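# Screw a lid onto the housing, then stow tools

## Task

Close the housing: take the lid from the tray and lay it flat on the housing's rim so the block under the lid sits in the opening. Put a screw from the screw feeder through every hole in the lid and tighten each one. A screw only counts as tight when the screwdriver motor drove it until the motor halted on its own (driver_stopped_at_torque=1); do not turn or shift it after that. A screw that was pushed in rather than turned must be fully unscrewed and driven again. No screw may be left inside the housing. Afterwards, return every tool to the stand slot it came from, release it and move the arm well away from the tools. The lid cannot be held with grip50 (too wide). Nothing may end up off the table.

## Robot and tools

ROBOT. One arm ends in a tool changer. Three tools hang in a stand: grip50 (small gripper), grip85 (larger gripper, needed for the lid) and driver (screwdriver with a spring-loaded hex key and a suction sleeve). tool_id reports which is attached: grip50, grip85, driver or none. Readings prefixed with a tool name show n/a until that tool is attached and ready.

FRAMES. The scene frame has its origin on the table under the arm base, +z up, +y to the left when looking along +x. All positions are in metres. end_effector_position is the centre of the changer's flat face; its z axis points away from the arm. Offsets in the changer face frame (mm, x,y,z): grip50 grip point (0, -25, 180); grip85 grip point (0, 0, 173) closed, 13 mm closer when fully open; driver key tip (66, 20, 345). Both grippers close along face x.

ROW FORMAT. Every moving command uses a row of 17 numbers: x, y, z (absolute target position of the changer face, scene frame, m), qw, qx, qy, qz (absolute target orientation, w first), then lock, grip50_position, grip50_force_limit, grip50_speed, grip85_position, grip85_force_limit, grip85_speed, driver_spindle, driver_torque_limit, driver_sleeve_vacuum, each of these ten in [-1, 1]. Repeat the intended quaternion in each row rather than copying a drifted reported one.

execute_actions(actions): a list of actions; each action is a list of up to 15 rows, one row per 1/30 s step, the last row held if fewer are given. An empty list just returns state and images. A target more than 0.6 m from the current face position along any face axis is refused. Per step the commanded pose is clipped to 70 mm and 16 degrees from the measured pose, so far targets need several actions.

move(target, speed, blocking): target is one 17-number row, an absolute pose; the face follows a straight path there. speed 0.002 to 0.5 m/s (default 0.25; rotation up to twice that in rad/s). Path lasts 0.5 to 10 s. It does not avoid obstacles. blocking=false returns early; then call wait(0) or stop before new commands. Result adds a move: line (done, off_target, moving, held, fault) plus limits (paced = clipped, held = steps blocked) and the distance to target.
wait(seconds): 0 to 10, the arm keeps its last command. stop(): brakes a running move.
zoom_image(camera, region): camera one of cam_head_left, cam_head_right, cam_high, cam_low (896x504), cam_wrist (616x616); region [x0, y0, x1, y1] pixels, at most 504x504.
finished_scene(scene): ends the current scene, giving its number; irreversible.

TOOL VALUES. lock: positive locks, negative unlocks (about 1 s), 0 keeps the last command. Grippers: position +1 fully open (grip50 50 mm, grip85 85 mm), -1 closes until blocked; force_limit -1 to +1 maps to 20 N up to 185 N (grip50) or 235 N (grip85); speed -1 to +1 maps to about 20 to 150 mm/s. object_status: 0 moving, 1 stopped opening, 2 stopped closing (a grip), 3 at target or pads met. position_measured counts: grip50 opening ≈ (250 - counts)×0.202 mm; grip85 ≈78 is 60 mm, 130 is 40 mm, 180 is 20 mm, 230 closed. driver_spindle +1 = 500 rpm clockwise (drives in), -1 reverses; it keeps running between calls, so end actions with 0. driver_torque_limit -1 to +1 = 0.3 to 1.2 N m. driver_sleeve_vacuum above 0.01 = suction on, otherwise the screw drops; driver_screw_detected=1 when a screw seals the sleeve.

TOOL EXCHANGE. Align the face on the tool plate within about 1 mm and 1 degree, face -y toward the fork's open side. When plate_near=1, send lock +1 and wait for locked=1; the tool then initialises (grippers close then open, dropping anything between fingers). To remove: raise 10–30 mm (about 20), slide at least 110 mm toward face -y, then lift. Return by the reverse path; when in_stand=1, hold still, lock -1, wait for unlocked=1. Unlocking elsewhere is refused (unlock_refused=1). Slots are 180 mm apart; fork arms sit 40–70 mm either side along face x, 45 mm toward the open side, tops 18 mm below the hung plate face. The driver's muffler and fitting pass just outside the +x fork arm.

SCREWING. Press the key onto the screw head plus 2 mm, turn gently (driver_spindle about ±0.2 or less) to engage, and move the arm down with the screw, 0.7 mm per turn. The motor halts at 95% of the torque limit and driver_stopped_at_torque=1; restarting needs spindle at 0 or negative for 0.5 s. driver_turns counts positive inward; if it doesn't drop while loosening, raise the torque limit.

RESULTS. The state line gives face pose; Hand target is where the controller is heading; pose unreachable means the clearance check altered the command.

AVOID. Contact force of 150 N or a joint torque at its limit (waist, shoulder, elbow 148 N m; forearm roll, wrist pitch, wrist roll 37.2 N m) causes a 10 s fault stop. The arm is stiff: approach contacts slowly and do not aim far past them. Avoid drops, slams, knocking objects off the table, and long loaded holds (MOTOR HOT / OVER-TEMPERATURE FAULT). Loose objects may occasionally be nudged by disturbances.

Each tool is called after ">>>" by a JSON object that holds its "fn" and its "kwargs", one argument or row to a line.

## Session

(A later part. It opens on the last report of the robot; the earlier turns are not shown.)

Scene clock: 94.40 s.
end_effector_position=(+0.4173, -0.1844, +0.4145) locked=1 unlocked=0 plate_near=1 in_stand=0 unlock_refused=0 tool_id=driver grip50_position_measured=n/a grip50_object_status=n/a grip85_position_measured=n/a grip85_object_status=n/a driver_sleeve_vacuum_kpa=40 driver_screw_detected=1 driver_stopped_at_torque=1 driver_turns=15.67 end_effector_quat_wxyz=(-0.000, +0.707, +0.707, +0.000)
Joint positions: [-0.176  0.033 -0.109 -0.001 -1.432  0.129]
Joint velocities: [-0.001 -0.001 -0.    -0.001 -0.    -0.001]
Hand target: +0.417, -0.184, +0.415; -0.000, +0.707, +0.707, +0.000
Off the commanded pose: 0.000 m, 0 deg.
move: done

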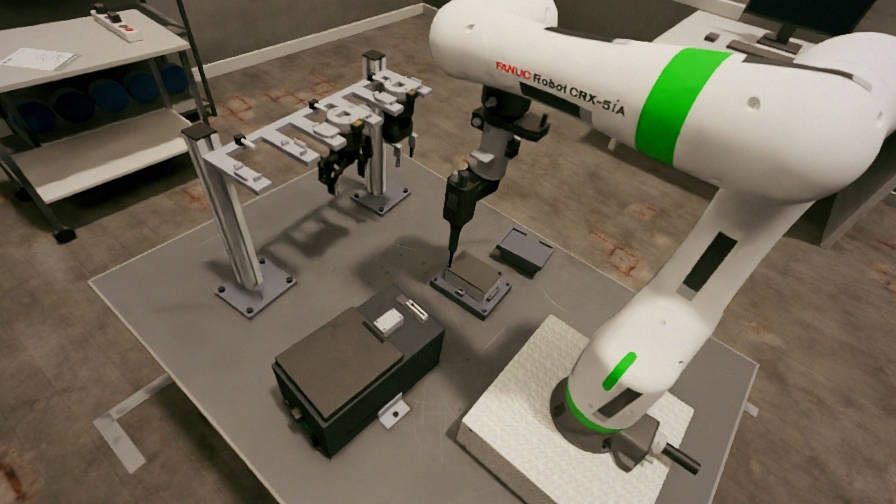

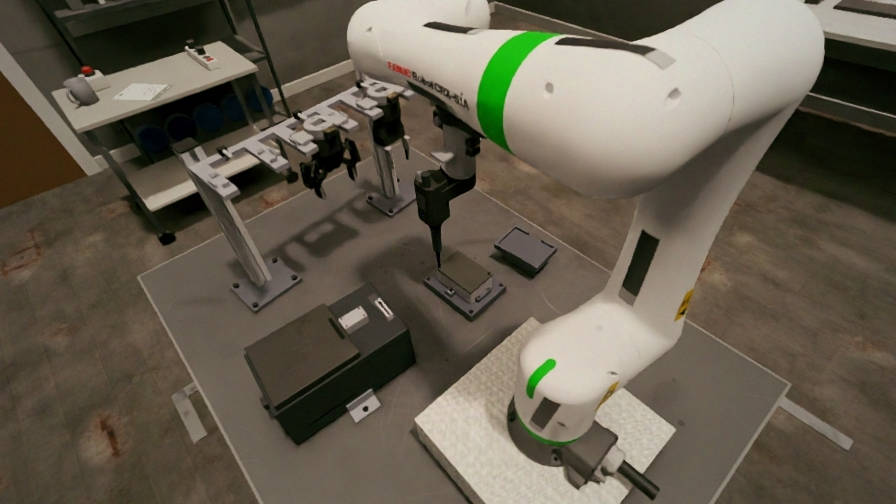

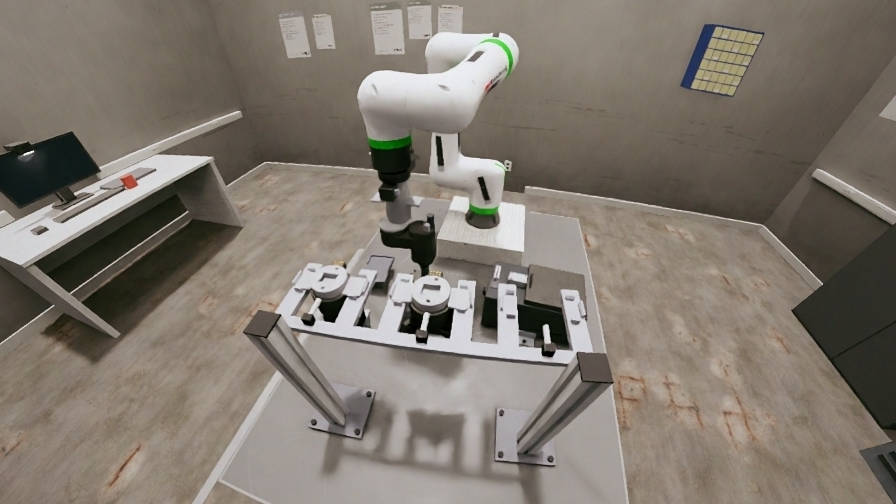

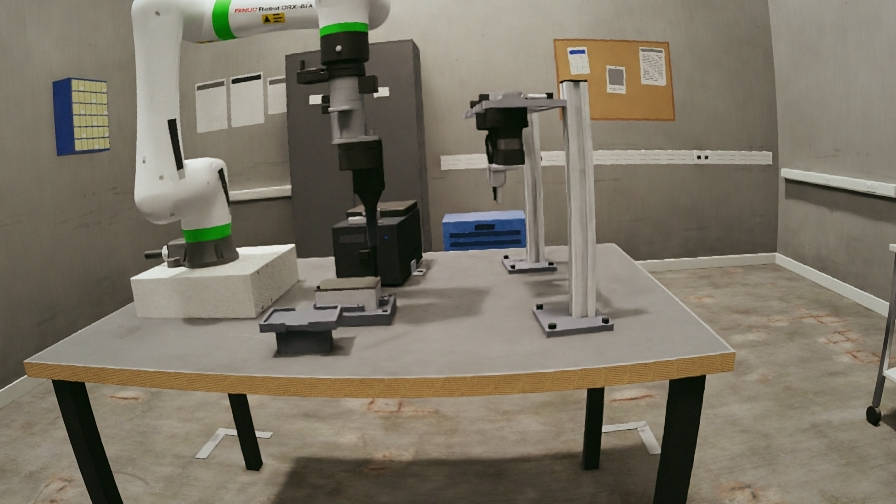

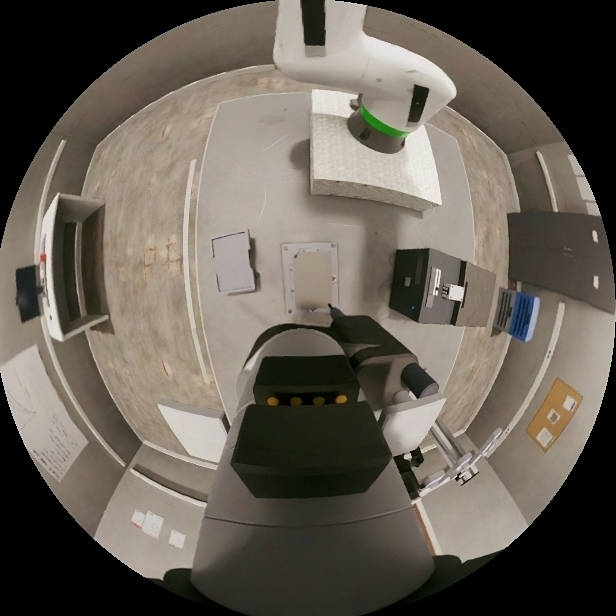

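>>> {"fn": "move", "kwargs": {
  "target": [0.4173,-0.1844,0.45,0,0.7071,0.7071,0,0,1,0,0,1,0,0,0,0,0],
  "speed": 0.05
}}

>>> {"fn": "move", "kwargs": {
  "target": [0.51,0.11,0.55,0,0.6743,0.7385,0,0,1,0,0,1,0,0,0,0,0]
}}

>>> {"fn": "move", "kwargs": {
  "target": [0.5441,0.1464,0.43,0,0.6743,0.7385,0,0,1,0,0,1,0,0,0,0,0],
  "speed": 0.15
}}

>>> {"fn": "move", "kwargs": {
  "target": [0.6686,0.1579,0.43,0,0.6743,0.7385,0,0,1,0,0,1,0,0,0,0,0],
  "speed": 0.08
}}

>>> {"fn": "move", "kwargs": {
  "target": [0.6686,0.1579,0.4102,0,0.6743,0.7385,0,0,1,0,0,1,0,0,0,0,0],
  "speed": 0.015
}}

>>> {"fn": "execute_actions", "kwargs": {
  "actions": [
    [[0.6686,0.1579,0.4102,0,0.6743,0.7385,0,-1,1,0,0,1,0,0,0,0,0]],
    [[0.6686,0.1579,0.4102,0,0.6743,0.7385,0,-1,1,0,0,1,0,0,0,0,0]],
    [[0.6686,0.1579,0.4102,0,0.6743,0.7385,0,-1,1,0,0,1,0,0,0,0,0]]
  ]
}}

Scene clock: 95.87 s.
end_effector_position=(+0.4174, -0.1844, +0.4500) locked=1 unlocked=0 plate_near=1 in_stand=0 unlock_refused=0 tool_id=driver grip50_position_measured=n/a grip50_object_status=n/a grip85_position_measured=n/a grip85_object_status=n/a driver_sleeve_vacuum_kpa=0 driver_screw_detected=0 driver_stopped_at_torque=1 driver_turns=15.67 end_effector_quat_wxyz=(+0.000, +0.707, +0.707, -0.000)
Joint positions: [-0.176  0.024 -0.034 -0.001 -1.515  0.129]
Joint velocities: [-0.001  0.     0.    -0.    -0.001  0.001]
Hand target: +0.417, -0.184, +0.450; +0.000, +0.707, +0.707, -0.000
Off the commanded pose: 0.000 m, 0 deg.
move: done

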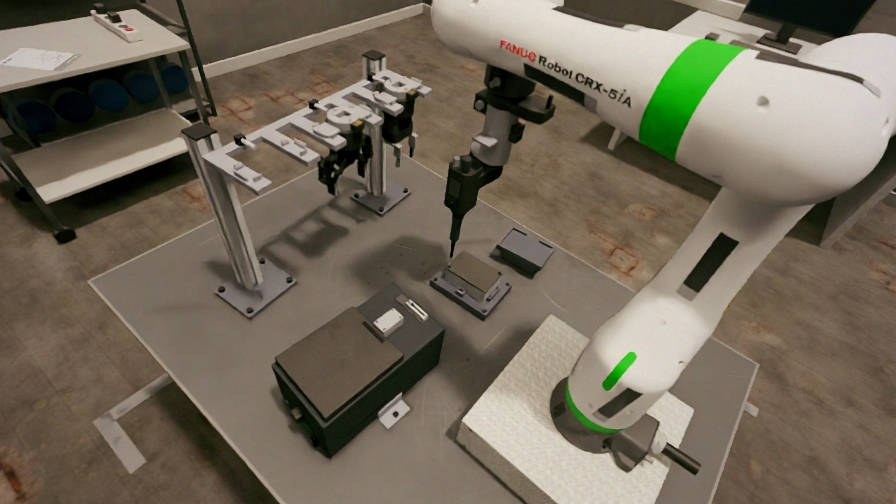

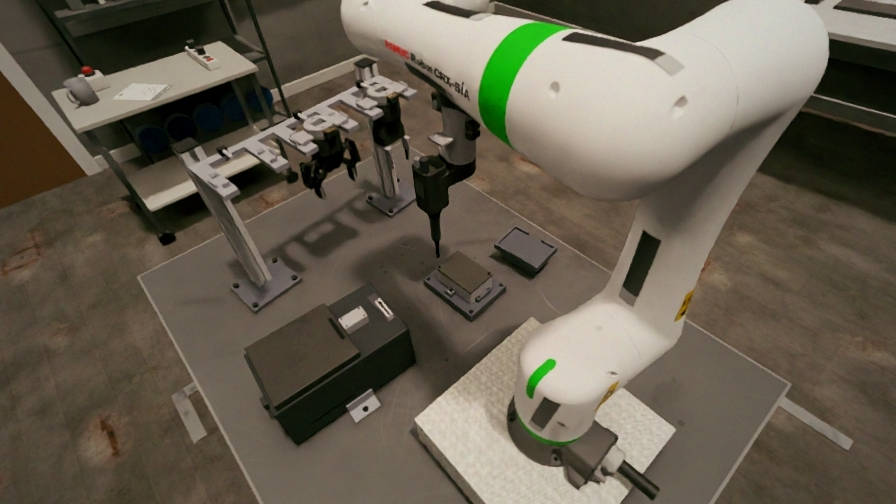

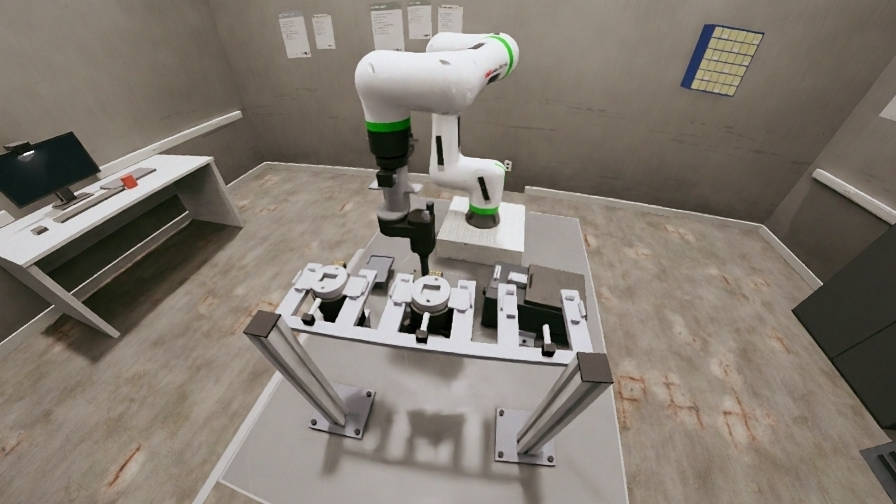

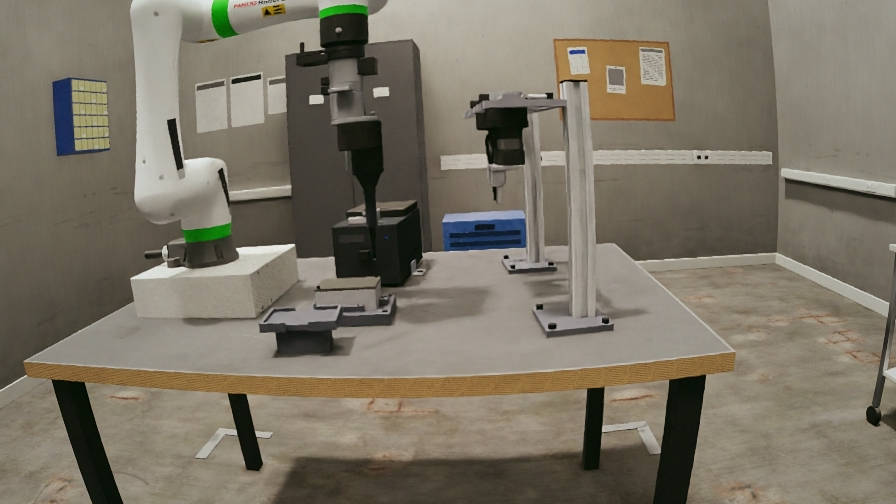

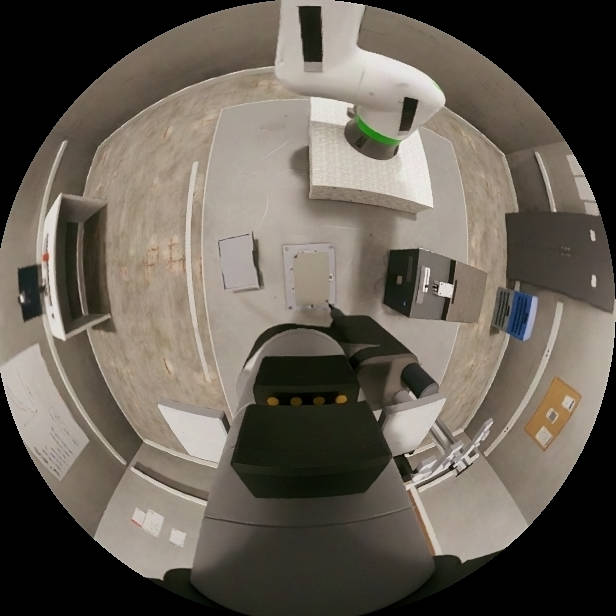

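Scene clock: 97.60 s.
end_effector_position=(+0.5096, +0.1107, +0.5499) locked=1 unlocked=0 plate_near=1 in_stand=0 unlock_refused=0 tool_id=driver grip50_position_measured=n/a grip50_object_status=n/a grip85_position_measured=n/a grip85_object_status=n/a driver_sleeve_vacuum_kpa=0 driver_screw_detected=0 driver_stopped_at_torque=1 driver_turns=15.67 end_effector_quat_wxyz=(+0.001, +0.675, +0.738, +0.001)
Joint positions: [ 0.416  0.207  0.403 -0.001 -1.767 -0.373]
Joint velocities: [ 0.    -0.     0.001 -0.     0.    -0.001]
Hand target: +0.510, +0.111, +0.550; +0.001, +0.675, +0.738, +0.001
Off the commanded pose: 0.001 m, 0 deg.
move: done

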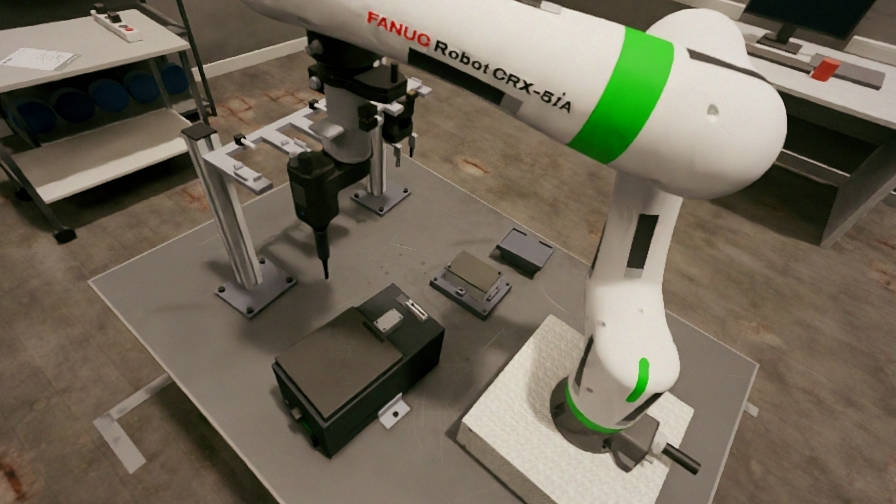

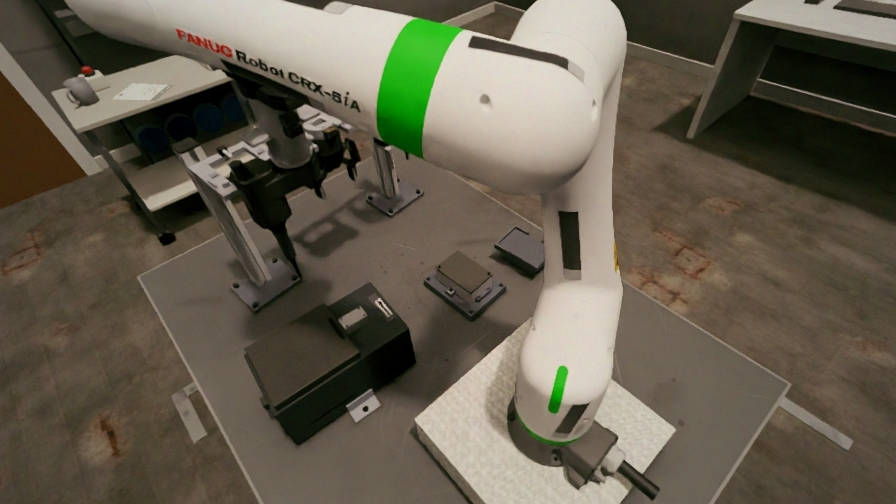

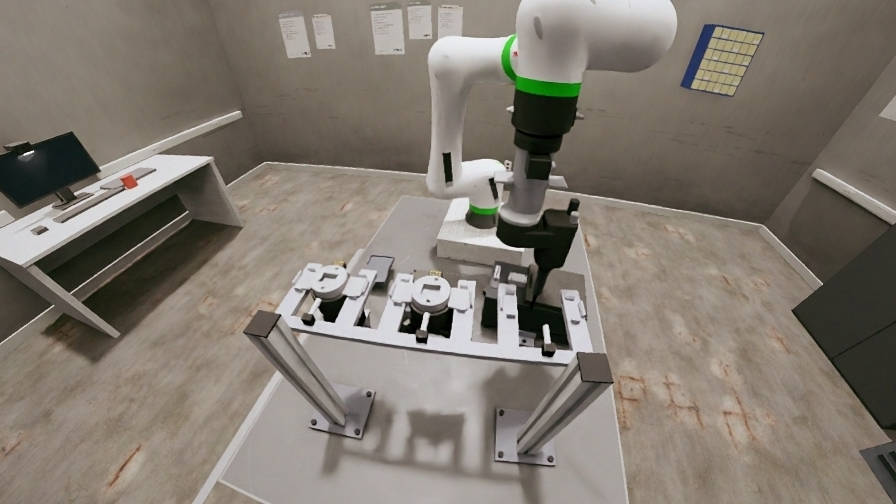

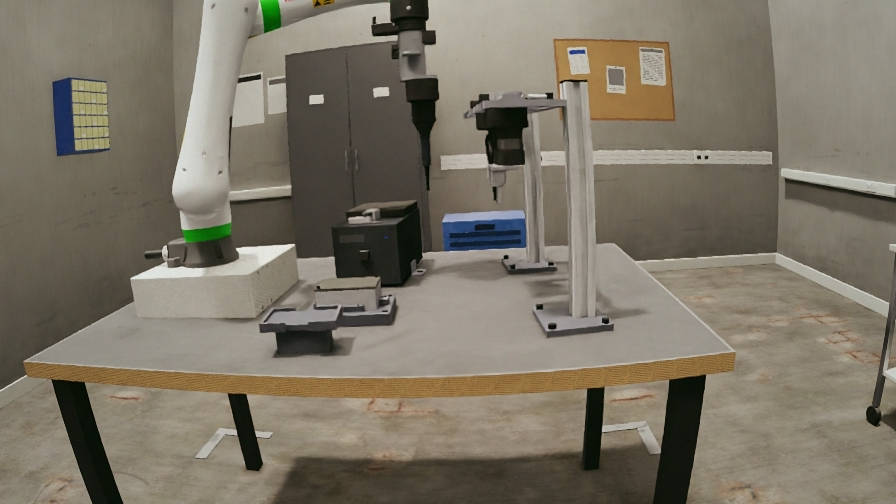

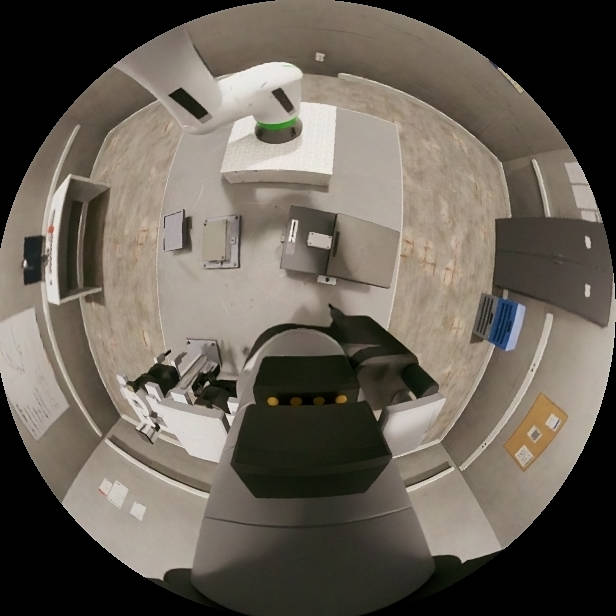

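Scene clock: 98.80 s.
end_effector_position=(+0.5438, +0.1464, +0.4300) locked=1 unlocked=0 plate_near=1 in_stand=0 unlock_refused=0 tool_id=driver grip50_position_measured=n/a grip50_object_status=n/a grip85_position_measured=n/a grip85_object_status=n/a driver_sleeve_vacuum_kpa=0 driver_screw_detected=0 driver_stopped_at_torque=1 driver_turns=15.67 end_effector_quat_wxyz=(+0.000, +0.674, +0.739, +0.000)
Joint positions: [ 0.446  0.297  0.234 -0.003 -1.509 -0.401]
Joint velocities: [ 0.     0.001 -0.    -0.     0.    -0.   ]
Hand target: +0.544, +0.146, +0.430; +0.000, +0.674, +0.739, +0.000
Off the commanded pose: 0.000 m, 0 deg.
move: done

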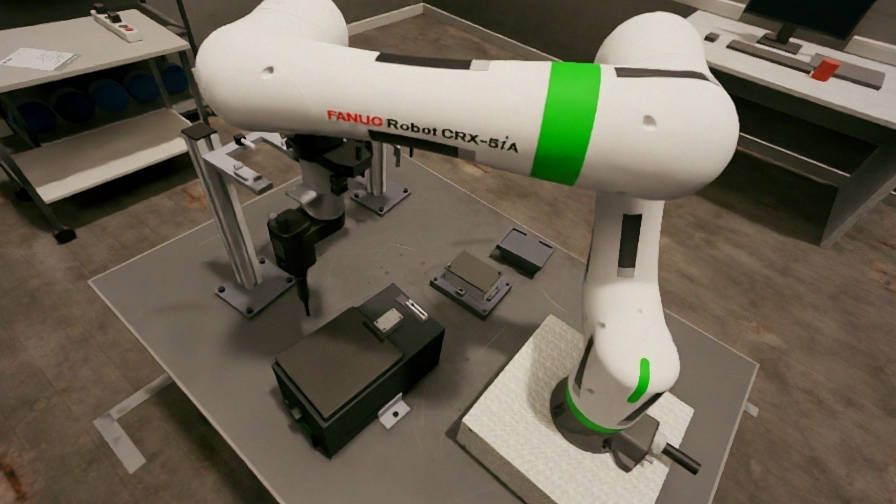

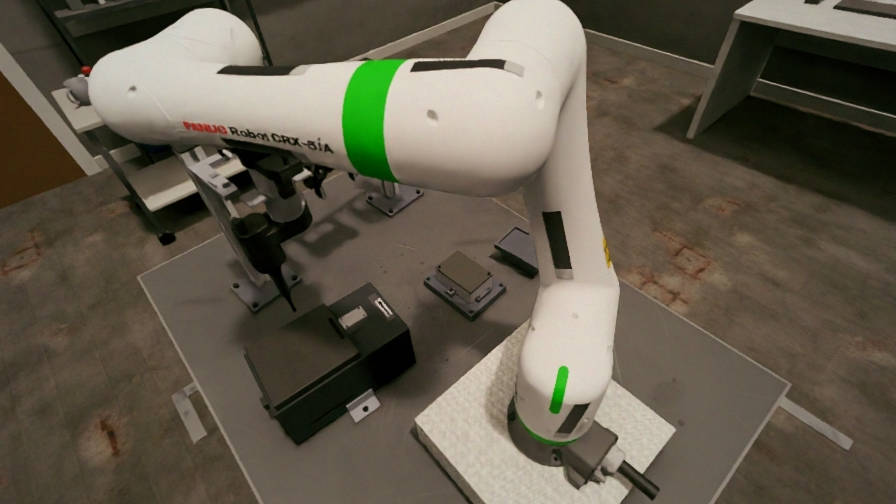

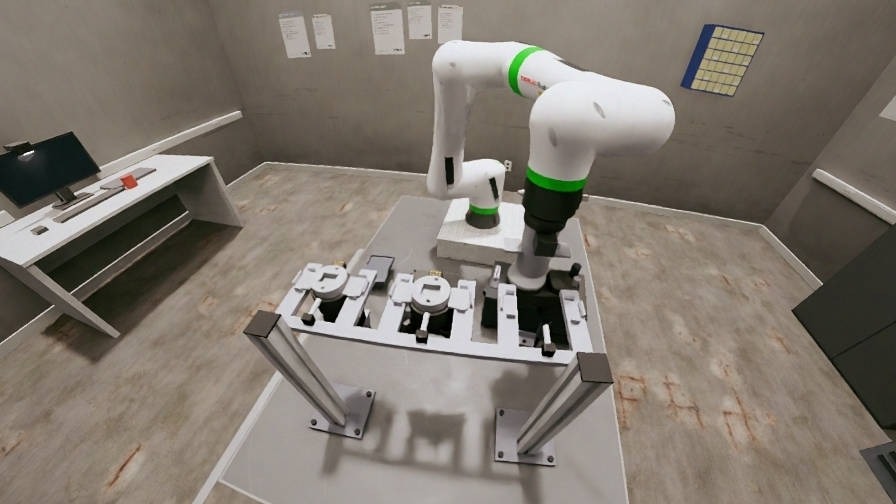

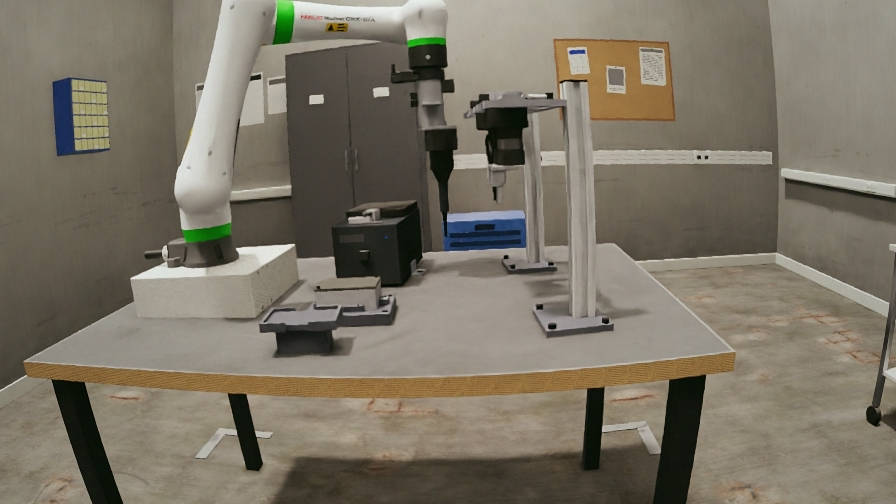

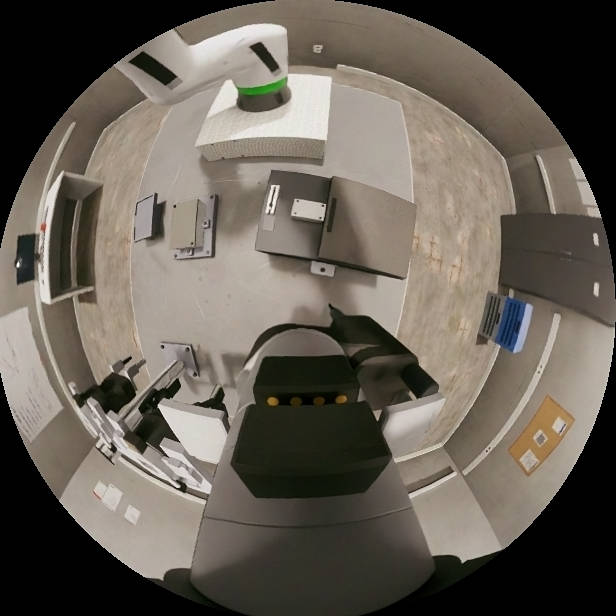

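Scene clock: 100.70 s.
end_effector_position=(+0.6685, +0.1582, +0.4297) locked=1 unlocked=0 plate_near=1 in_stand=0 unlock_refused=0 tool_id=driver grip50_position_measured=n/a grip50_object_status=n/a grip85_position_measured=n/a grip85_object_status=n/a driver_sleeve_vacuum_kpa=0 driver_screw_detected=0 driver_stopped_at_torque=1 driver_turns=15.67 end_effector_quat_wxyz=(-0.000, +0.674, +0.738, -0.000)
Joint positions: [ 0.373  0.648  0.736 -0.003 -1.66  -0.331]
Joint velocities: [-0.001  0.001  0.001 -0.001 -0.001  0.   ]
Hand target: +0.669, +0.158, +0.430; -0.000, +0.674, +0.738, -0.000
Off the commanded pose: 0.000 m, 0 deg.
move: done

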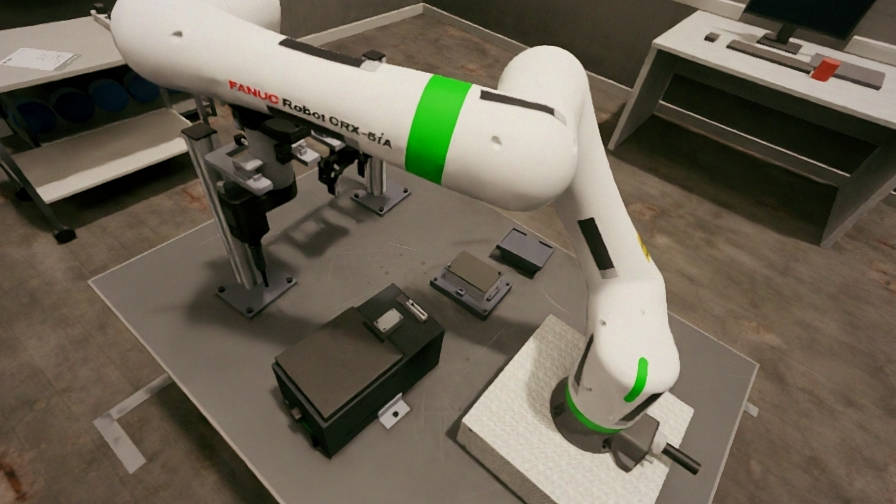

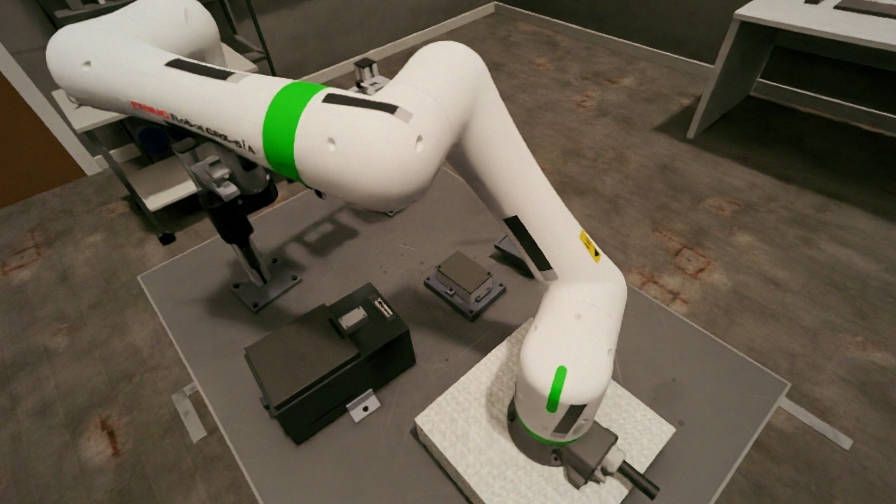

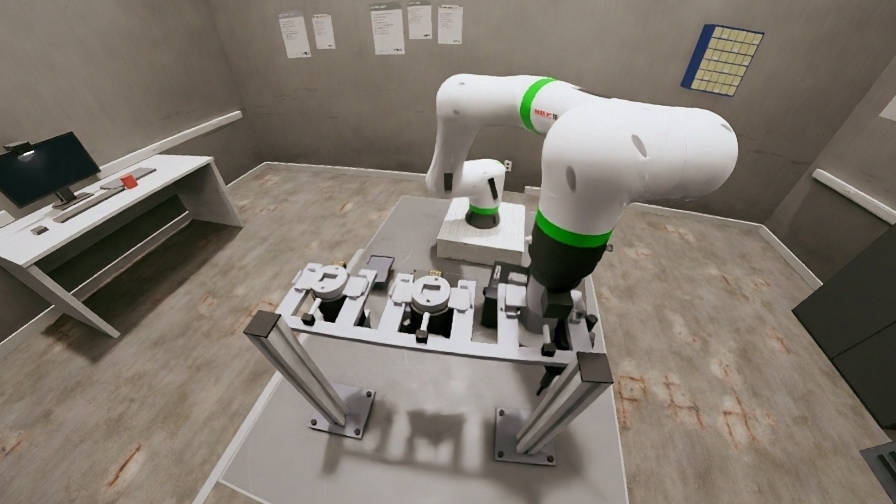

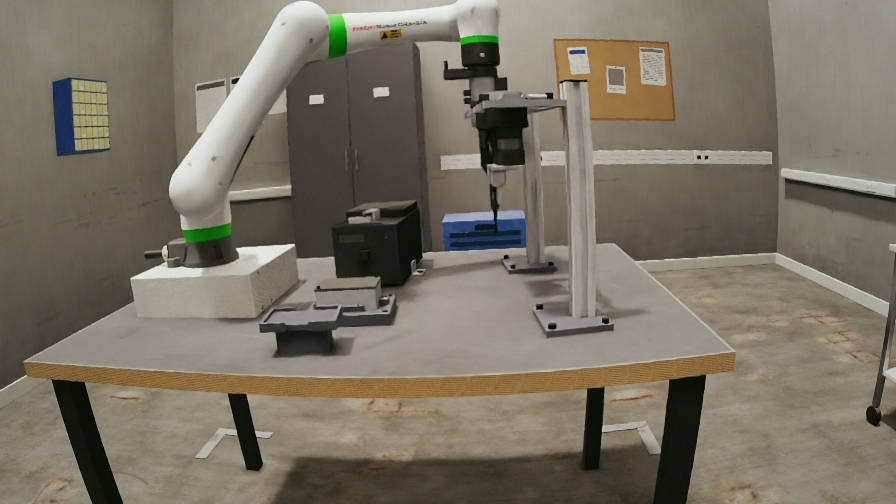

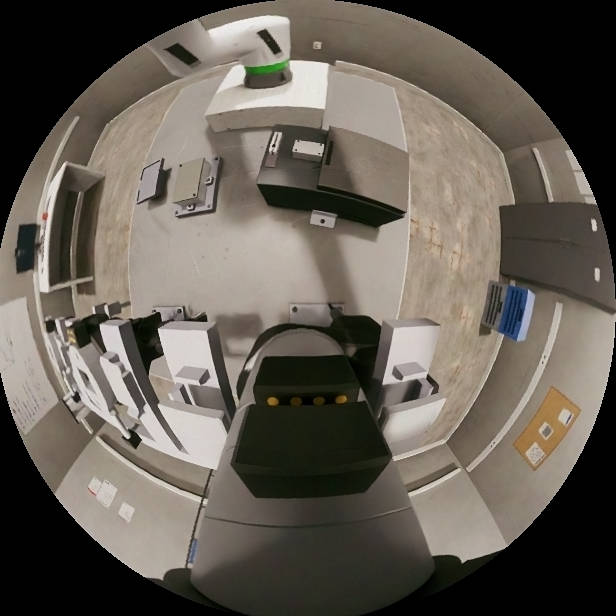

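Scene clock: 102.23 s.
end_effector_position=(+0.6686, +0.1578, +0.4104) locked=1 unlocked=0 plate_near=1 in_stand=1 unlock_refused=0 tool_id=driver grip50_position_measured=n/a grip50_object_status=n/a grip85_position_measured=n/a grip85_object_status=n/a driver_sleeve_vacuum_kpa=0 driver_screw_detected=0 driver_stopped_at_torque=1 driver_turns=15.67 end_effector_quat_wxyz=(+0.000, +0.674, +0.739, +0.000)
Joint positions: [ 0.373  0.644  0.683 -0.002 -1.612 -0.329]
Joint velocities: [ 0.001  0.    -0.001 -0.     0.001 -0.   ]
Hand target: +0.669, +0.158, +0.410; +0.000, +0.674, +0.739, -0.000
Off the commanded pose: 0.000 m, 0 deg.
move: done

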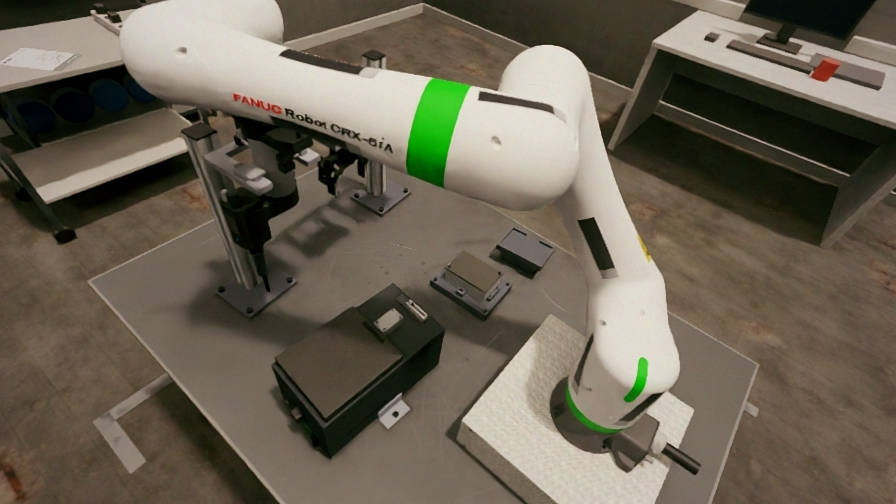

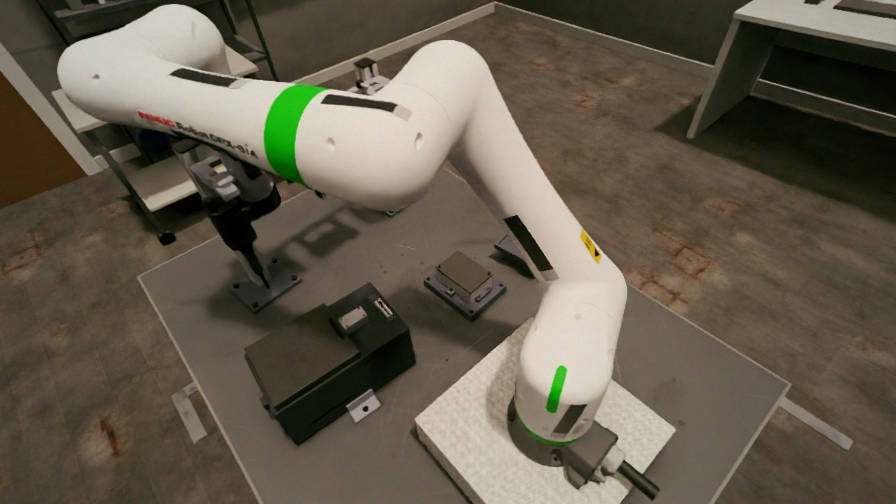

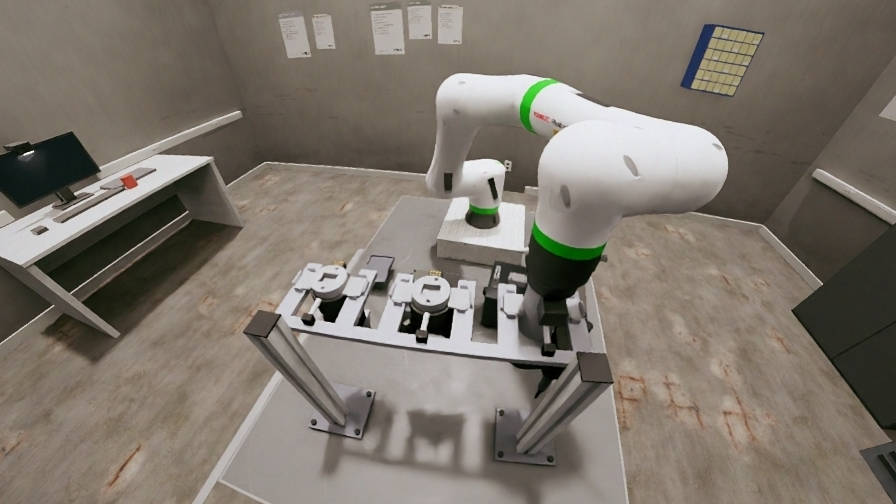

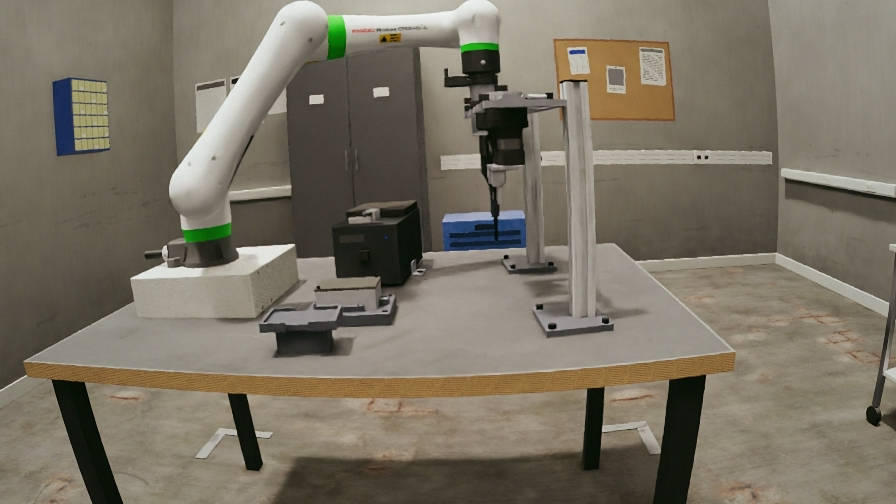

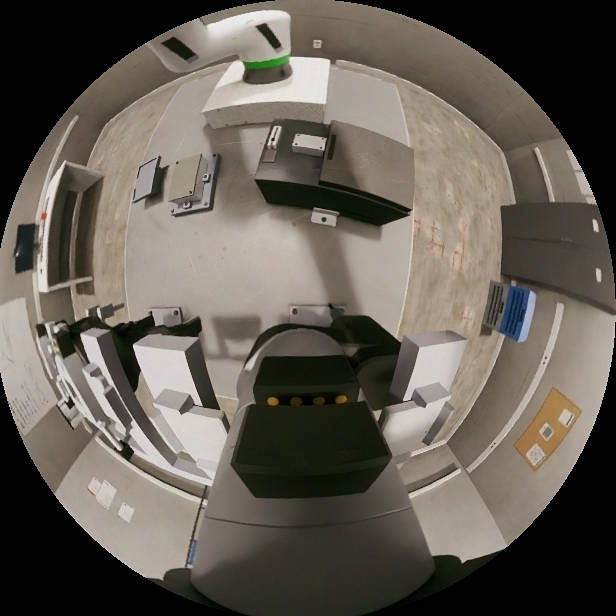

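Scene clock: 103.73 s.
end_effector_position=(+0.6686, +0.1579, +0.4102) locked=0 unlocked=1 plate_near=1 in_stand=1 unlock_refused=0 tool_id=none grip50_position_measured=n/a grip50_object_status=n/a grip85_position_measured=n/a grip85_object_status=n/a driver_sleeve_vacuum_kpa=n/a driver_screw_detected=n/a driver_stopped_at_torque=n/a driver_turns=n/a end_effector_quat_wxyz=(+0.000, +0.674, +0.738, +0.000)
Joint positions: [ 0.373  0.644  0.684 -0.003 -1.612 -0.33 ]
Joint velocities: [ 0.001  0.    -0.    -0.002  0.001  0.001]
Hand target: +0.669, +0.158, +0.410; +0.000, +0.674, +0.738, +0.000
Off the commanded pose: 0.000 m, 0 deg.

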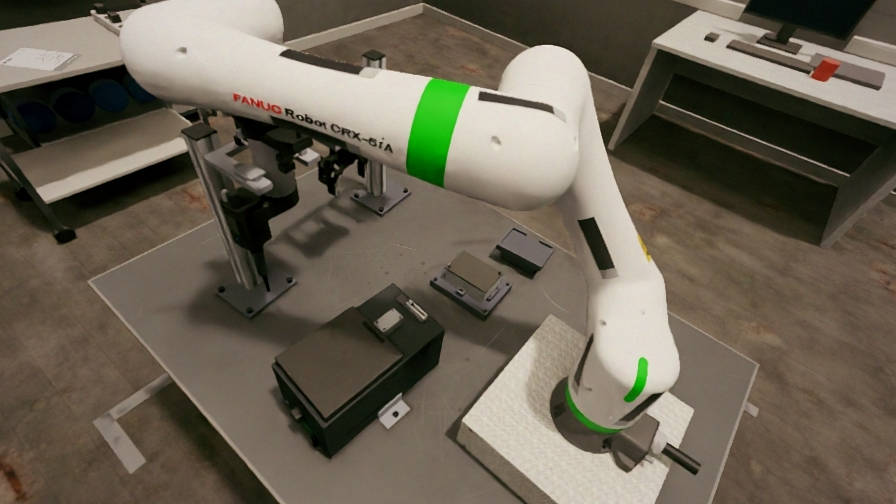

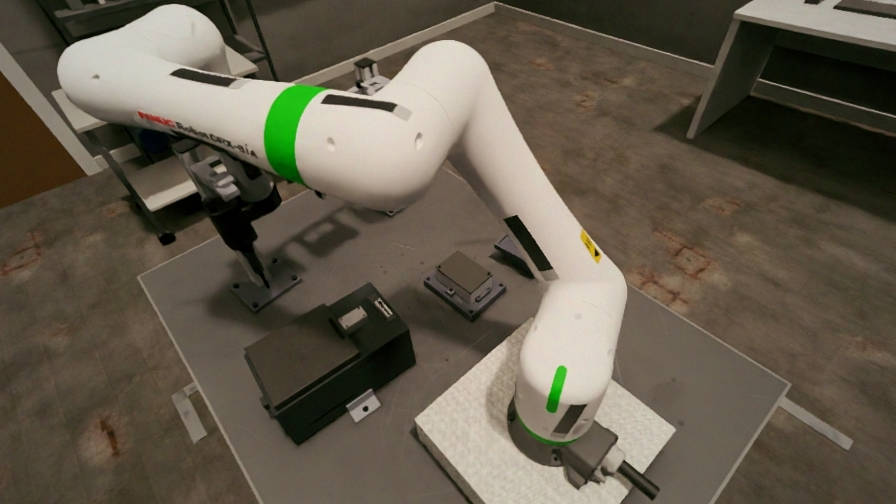

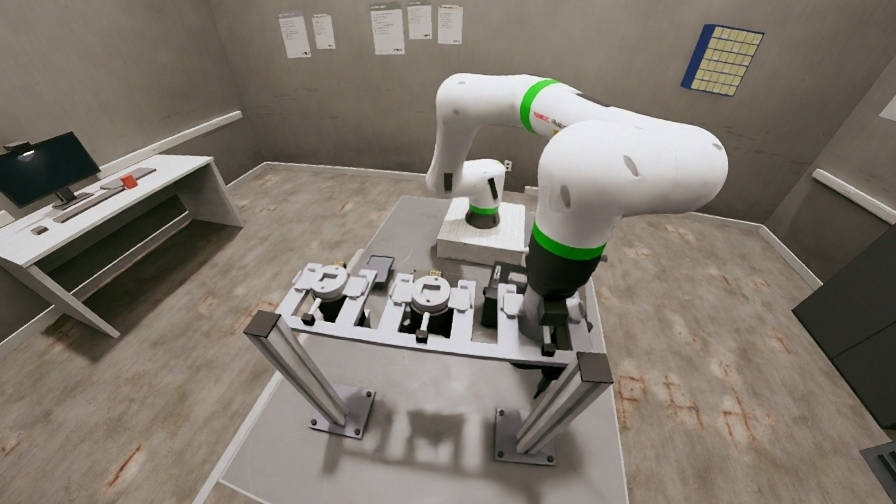

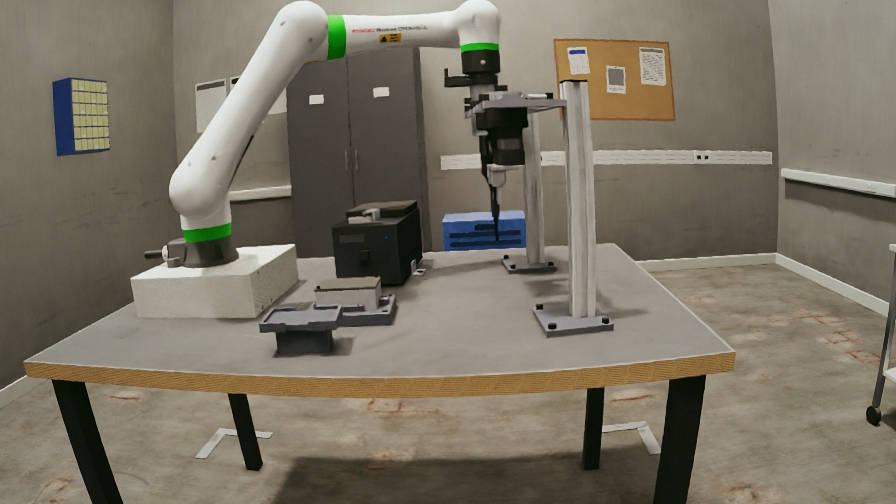

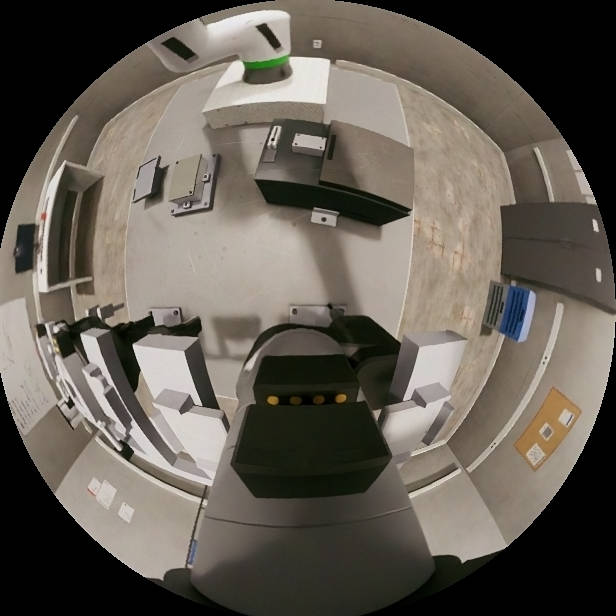

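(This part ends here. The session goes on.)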